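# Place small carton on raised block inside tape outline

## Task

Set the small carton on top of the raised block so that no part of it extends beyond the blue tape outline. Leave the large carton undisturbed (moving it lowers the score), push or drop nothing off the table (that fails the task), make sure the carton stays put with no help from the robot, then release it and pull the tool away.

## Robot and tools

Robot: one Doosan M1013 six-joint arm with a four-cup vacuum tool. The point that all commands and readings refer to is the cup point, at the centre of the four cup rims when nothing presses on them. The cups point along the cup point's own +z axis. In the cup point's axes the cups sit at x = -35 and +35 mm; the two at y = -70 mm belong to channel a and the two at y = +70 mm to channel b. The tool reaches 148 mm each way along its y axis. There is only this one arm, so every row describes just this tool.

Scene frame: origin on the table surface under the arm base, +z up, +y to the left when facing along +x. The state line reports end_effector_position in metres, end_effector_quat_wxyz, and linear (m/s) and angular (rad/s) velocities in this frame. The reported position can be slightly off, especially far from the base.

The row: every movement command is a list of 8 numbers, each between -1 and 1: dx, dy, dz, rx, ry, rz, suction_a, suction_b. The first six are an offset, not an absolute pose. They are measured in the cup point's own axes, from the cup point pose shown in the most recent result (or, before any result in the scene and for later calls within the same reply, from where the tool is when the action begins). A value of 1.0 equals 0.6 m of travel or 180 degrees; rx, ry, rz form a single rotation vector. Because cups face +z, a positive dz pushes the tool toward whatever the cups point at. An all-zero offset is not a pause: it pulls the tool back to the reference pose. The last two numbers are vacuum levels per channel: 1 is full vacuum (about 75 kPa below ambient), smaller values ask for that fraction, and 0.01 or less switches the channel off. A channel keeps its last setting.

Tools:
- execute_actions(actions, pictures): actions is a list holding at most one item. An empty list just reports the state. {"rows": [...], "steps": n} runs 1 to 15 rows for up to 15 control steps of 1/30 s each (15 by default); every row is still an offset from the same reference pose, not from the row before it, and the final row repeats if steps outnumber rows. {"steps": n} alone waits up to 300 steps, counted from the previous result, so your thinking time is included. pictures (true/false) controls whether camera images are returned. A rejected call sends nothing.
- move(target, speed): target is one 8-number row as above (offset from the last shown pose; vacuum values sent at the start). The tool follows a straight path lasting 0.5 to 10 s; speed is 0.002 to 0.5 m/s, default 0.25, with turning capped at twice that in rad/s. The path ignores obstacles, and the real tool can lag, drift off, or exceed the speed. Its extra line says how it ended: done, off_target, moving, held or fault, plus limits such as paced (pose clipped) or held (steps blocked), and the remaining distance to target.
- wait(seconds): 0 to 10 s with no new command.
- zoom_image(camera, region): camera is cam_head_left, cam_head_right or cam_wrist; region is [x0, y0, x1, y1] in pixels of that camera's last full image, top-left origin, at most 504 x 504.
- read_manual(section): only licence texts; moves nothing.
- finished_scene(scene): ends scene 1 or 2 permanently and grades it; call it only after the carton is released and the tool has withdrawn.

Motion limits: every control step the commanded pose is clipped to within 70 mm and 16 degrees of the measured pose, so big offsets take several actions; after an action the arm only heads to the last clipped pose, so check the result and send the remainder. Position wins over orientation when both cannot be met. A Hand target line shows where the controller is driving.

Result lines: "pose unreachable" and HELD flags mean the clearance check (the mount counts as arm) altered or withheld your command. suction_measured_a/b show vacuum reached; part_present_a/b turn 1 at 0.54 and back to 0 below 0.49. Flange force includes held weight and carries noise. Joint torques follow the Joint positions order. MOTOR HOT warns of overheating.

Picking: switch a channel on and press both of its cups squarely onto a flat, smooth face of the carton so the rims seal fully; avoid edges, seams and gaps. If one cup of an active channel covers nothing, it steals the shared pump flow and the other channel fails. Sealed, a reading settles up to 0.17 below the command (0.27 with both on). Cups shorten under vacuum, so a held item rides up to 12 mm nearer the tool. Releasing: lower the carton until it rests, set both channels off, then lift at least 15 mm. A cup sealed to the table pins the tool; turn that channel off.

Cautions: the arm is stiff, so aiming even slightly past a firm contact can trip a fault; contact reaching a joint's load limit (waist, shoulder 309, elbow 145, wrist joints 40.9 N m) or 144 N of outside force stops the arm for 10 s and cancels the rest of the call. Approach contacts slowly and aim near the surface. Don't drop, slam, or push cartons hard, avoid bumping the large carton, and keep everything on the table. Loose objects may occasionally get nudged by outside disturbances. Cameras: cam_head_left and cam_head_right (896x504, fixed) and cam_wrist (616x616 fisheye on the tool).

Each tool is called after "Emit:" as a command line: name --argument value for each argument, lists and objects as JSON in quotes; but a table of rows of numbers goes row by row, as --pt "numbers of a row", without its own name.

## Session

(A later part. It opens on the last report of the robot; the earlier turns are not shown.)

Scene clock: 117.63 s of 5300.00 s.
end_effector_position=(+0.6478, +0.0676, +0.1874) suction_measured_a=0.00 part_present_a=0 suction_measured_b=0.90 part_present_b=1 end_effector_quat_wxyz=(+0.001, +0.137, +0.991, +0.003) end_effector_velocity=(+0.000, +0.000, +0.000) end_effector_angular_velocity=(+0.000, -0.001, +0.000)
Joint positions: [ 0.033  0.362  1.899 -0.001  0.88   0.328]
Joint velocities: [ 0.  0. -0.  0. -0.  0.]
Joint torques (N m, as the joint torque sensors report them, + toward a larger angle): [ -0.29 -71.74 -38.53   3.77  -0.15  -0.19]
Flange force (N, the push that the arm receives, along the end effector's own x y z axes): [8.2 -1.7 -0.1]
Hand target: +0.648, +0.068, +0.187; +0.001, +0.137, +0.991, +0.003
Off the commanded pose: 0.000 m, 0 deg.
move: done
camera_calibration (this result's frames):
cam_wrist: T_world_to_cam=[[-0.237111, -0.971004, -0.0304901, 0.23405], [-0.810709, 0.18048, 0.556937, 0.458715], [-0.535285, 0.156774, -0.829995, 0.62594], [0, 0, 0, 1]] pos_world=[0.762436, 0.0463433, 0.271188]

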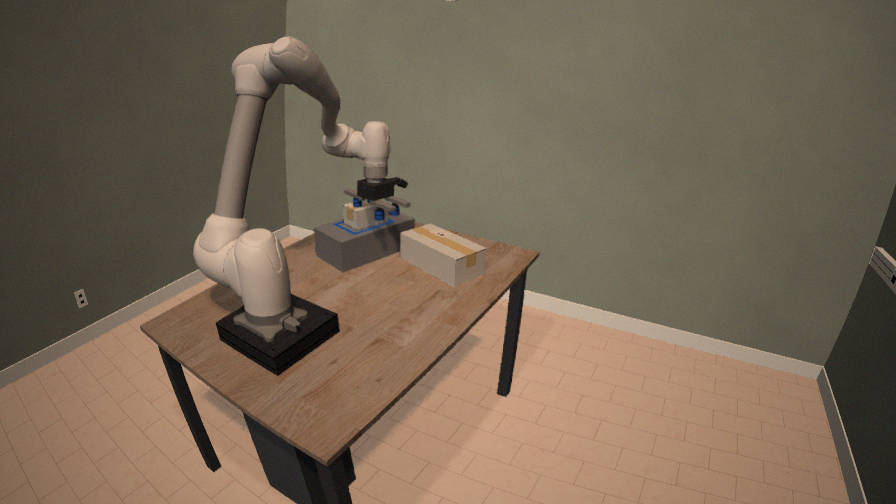

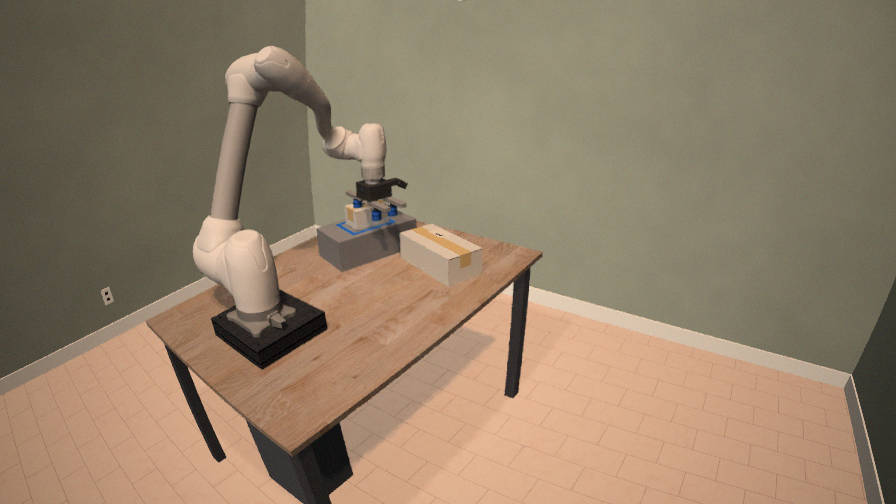

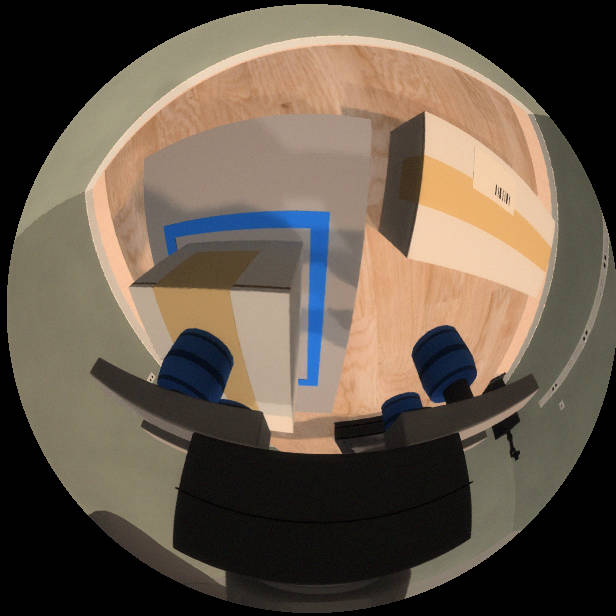

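No contact yet; a little more.

Emit:
move --target '[0,0,0.01,0,0,0,0,1]' --speed 0.008

Scene clock: 130.33 s of 5300.00 s.
end_effector_position=(+0.6484, +0.0677, +0.1836) suction_measured_a=0.00 part_present_a=0 suction_measured_b=0.90 part_present_b=1 end_effector_quat_wxyz=(+0.002, +0.137, +0.991, +0.003) end_effector_velocity=(+0.000, +0.000, +0.000) end_effector_angular_velocity=(-0.000, -0.001, +0.001)
Joint positions: [ 0.033  0.366  1.902 -0.001  0.87   0.328]
Joint velocities: [ 0.     0.    -0.001 -0.001 -0.     0.   ]
Joint torques (N m, as the joint torque sensors report them, + toward a larger angle): [ -4.12 -56.97 -30.65   2.13  -1.34   0.16]
Flange force (N, the push that the arm receives, along the end effector's own x y z axes): [13.0 1.7 -23.8]
Hand target: +0.648, +0.068, +0.184; +0.002, +0.137, +0.991, +0.003
Off the commanded pose: 0.002 m, 0 deg.
FORCE FAULT: contact force on the arm reached its limit, and the arm stopped for 10 seconds. The contact can be on any part of the arm, not only on its tool. The arm's remaining commands of this call were not run. The arm holds still and accepts commands again. Move the arm away from the contact; if what it grips holds it there, let go first. Pushing or pulling that hard again can fault the arm again.
move: fault
camera_calibration (this result's frames):
cam_wrist: T_world_to_cam=[[-0.236992, -0.97101, -0.0312287, 0.234168], [-0.812234, 0.180399, 0.554736, 0.462666], [-0.53302, 0.156833, -0.83144, 0.621918], [0, 0, 0, 1]] pos_world=[0.762784, 0.0463769, 0.267743]

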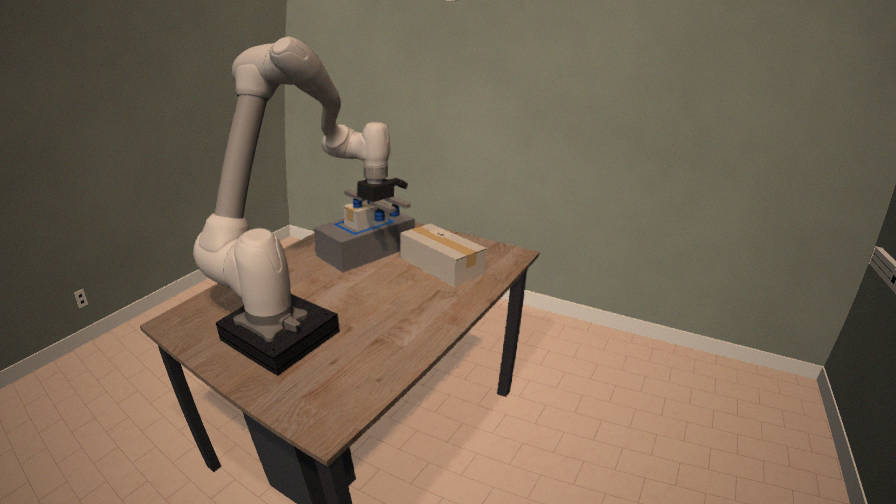

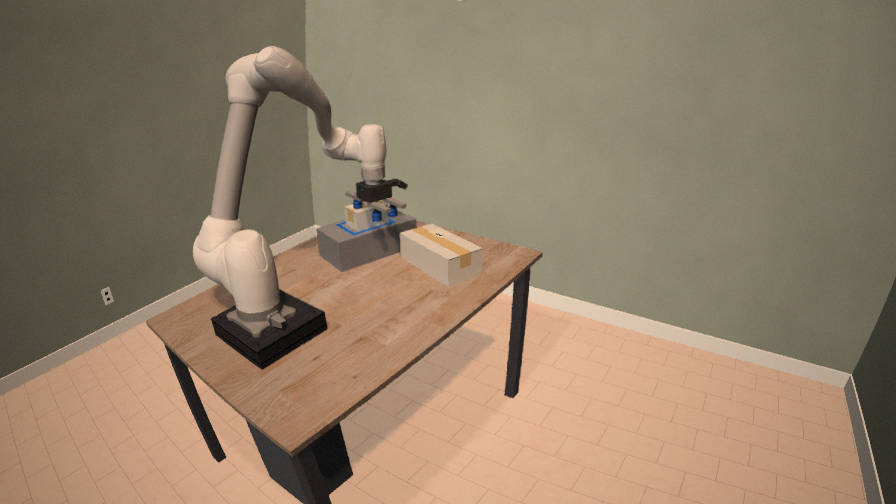

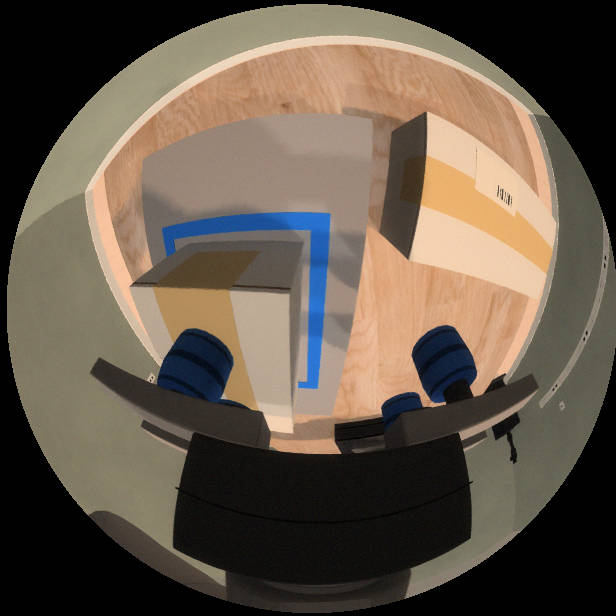

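Stiff indeed. Release, then lift.

Emit:
execute_actions --actions '[{"rows":[[0,0,0,0,0,0,0,0]],"steps":15}]' --pictures false

Emit:
move --target '[0,0,-0.25,0,0,0,0,0]' --speed 0.2

Emit:
zoom_image --camera "cam_head_left" --region '[300, 150, 500, 300]'

Scene clock: 135.80 s of 5300.00 s.
end_effector_position=(+0.6484, +0.0677, +0.1837) suction_measured_a=0.00 part_present_a=0 suction_measured_b=0.00 part_present_b=0 end_effector_quat_wxyz=(+0.002, +0.137, +0.991, +0.003) end_effector_velocity=(-0.000, +0.000, -0.000) end_effector_angular_velocity=(+0.000, +0.001, +0.000)
Joint positions: [ 0.033  0.366  1.902 -0.001  0.87   0.328]
Joint velocities: [ 0.    -0.     0.001  0.     0.    -0.   ]
Joint torques (N m, as the joint torque sensors report them, + toward a larger angle): [ -2.55 -41.15 -22.49   1.49  -2.02   0.58]
Flange force (N, the push that the arm receives, along the end effector's own x y z axes): [15.9 -2.8 -47.5]
Hand target: +0.648, +0.068, +0.184; +0.002, +0.137, +0.991, +0.003
Off the commanded pose: 0.000 m, 0 deg.
Steps of this call (steps 1 to 90: nothing new was sent; then 1.97 s passed at rest; steps 91 to 105: all 15 steps of this action). Readings (end_effector_position | what the end effector reports):
91: (+0.6484, +0.0677, +0.1836) | suction_measured_a=0.00 part_present_a=0 suction_measured_b=0.65 part_present_b=1
92: (+0.6484, +0.0677, +0.1836) | suction_measured_a=0.00 part_present_a=0 suction_measured_b=0.29 part_present_b=0
94: (+0.6484, +0.0677, +0.1837) | suction_measured_a=0.00 part_present_a=0 suction_measured_b=0.00 part_present_b=0
98: (+0.6484, +0.0677, +0.1837) | suction_measured_a=0.00 part_present_a=0 suction_measured_b=0.00 part_present_b=0
105: the state above

Scene clock: 137.10 s of 5300.00 s.
end_effector_position=(+0.6478, +0.0668, +0.3337) suction_measured_a=0.00 part_present_a=0 suction_measured_b=0.00 part_present_b=0 end_effector_quat_wxyz=(+0.002, +0.137, +0.990, +0.003) end_effector_velocity=(+0.000, -0.000, -0.000) end_effector_angular_velocity=(+0.001, +0.000, -0.001)
Joint positions: [ 0.033  0.231  1.77  -0.001  1.137  0.328]
Joint velocities: [-0.     0.     0.     0.001 -0.     0.   ]
Joint torques (N m, as the joint torque sensors report them, + toward a larger angle): [ -1.09 -61.47 -43.03   4.28  -0.15  -0.14]
Flange force (N, the push that the arm receives, along the end effector's own x y z axes): [9.8 -1.3 -2.0]
Hand target: +0.648, +0.067, +0.334; +0.002, +0.137, +0.990, +0.003
Off the commanded pose: 0.000 m, 0 deg.
move: done
camera_calibration (this result's frames):
cam_wrist: T_world_to_cam=[[-0.237123, -0.97098, -0.0311433, 0.237967], [-0.812259, 0.180572, 0.554644, 0.379126], [-0.532924, 0.156815, -0.831505, 0.746475], [0, 0, 0, 1]] pos_world=[0.76219, 0.045543, 0.417829]

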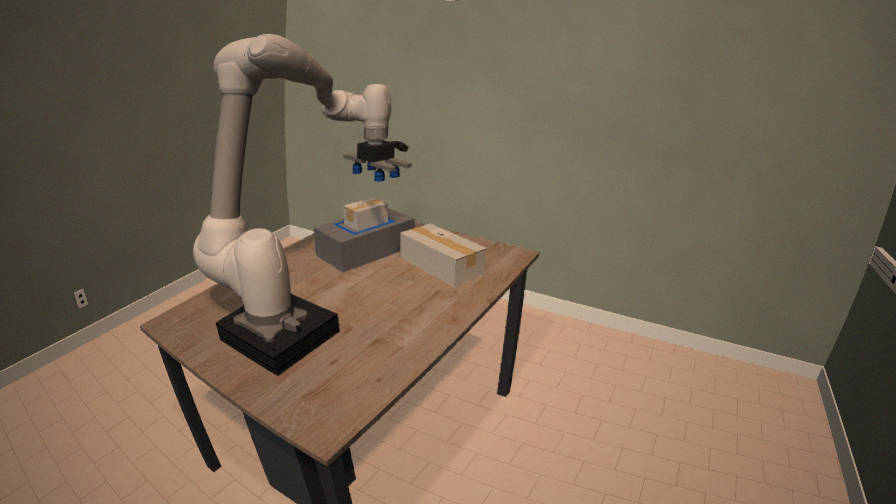

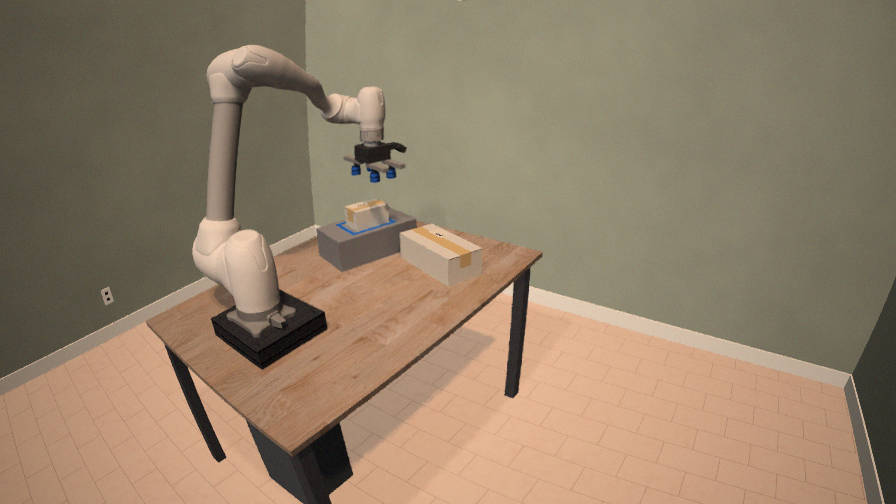

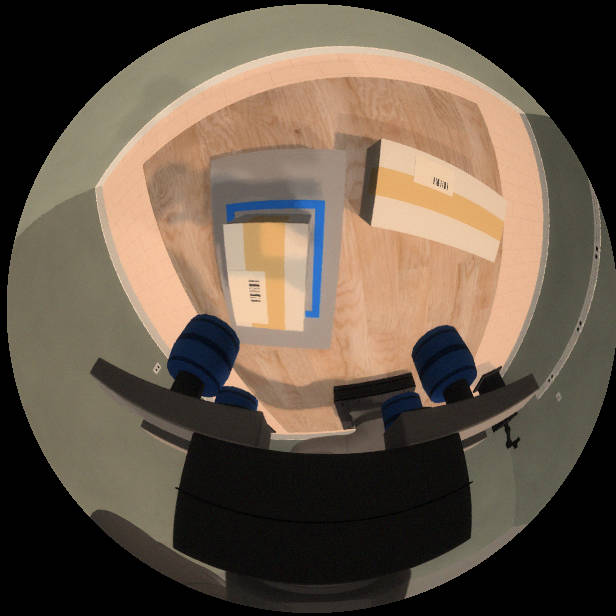

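Region (300, 150, 500, 300) of cam_head_left's 896x504 image, scaled by 2.520, with more detail than that image has; it fills the top 378 rows of this view, and the rest is white.

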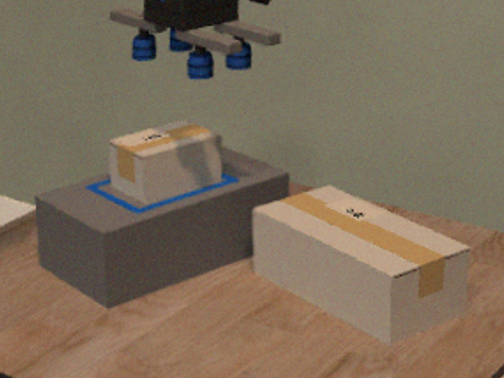

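Inside on the visible sides; the far sides had equal computed margins.

Emit:
finished_scene --scene 1

The scene is finished: the task was done.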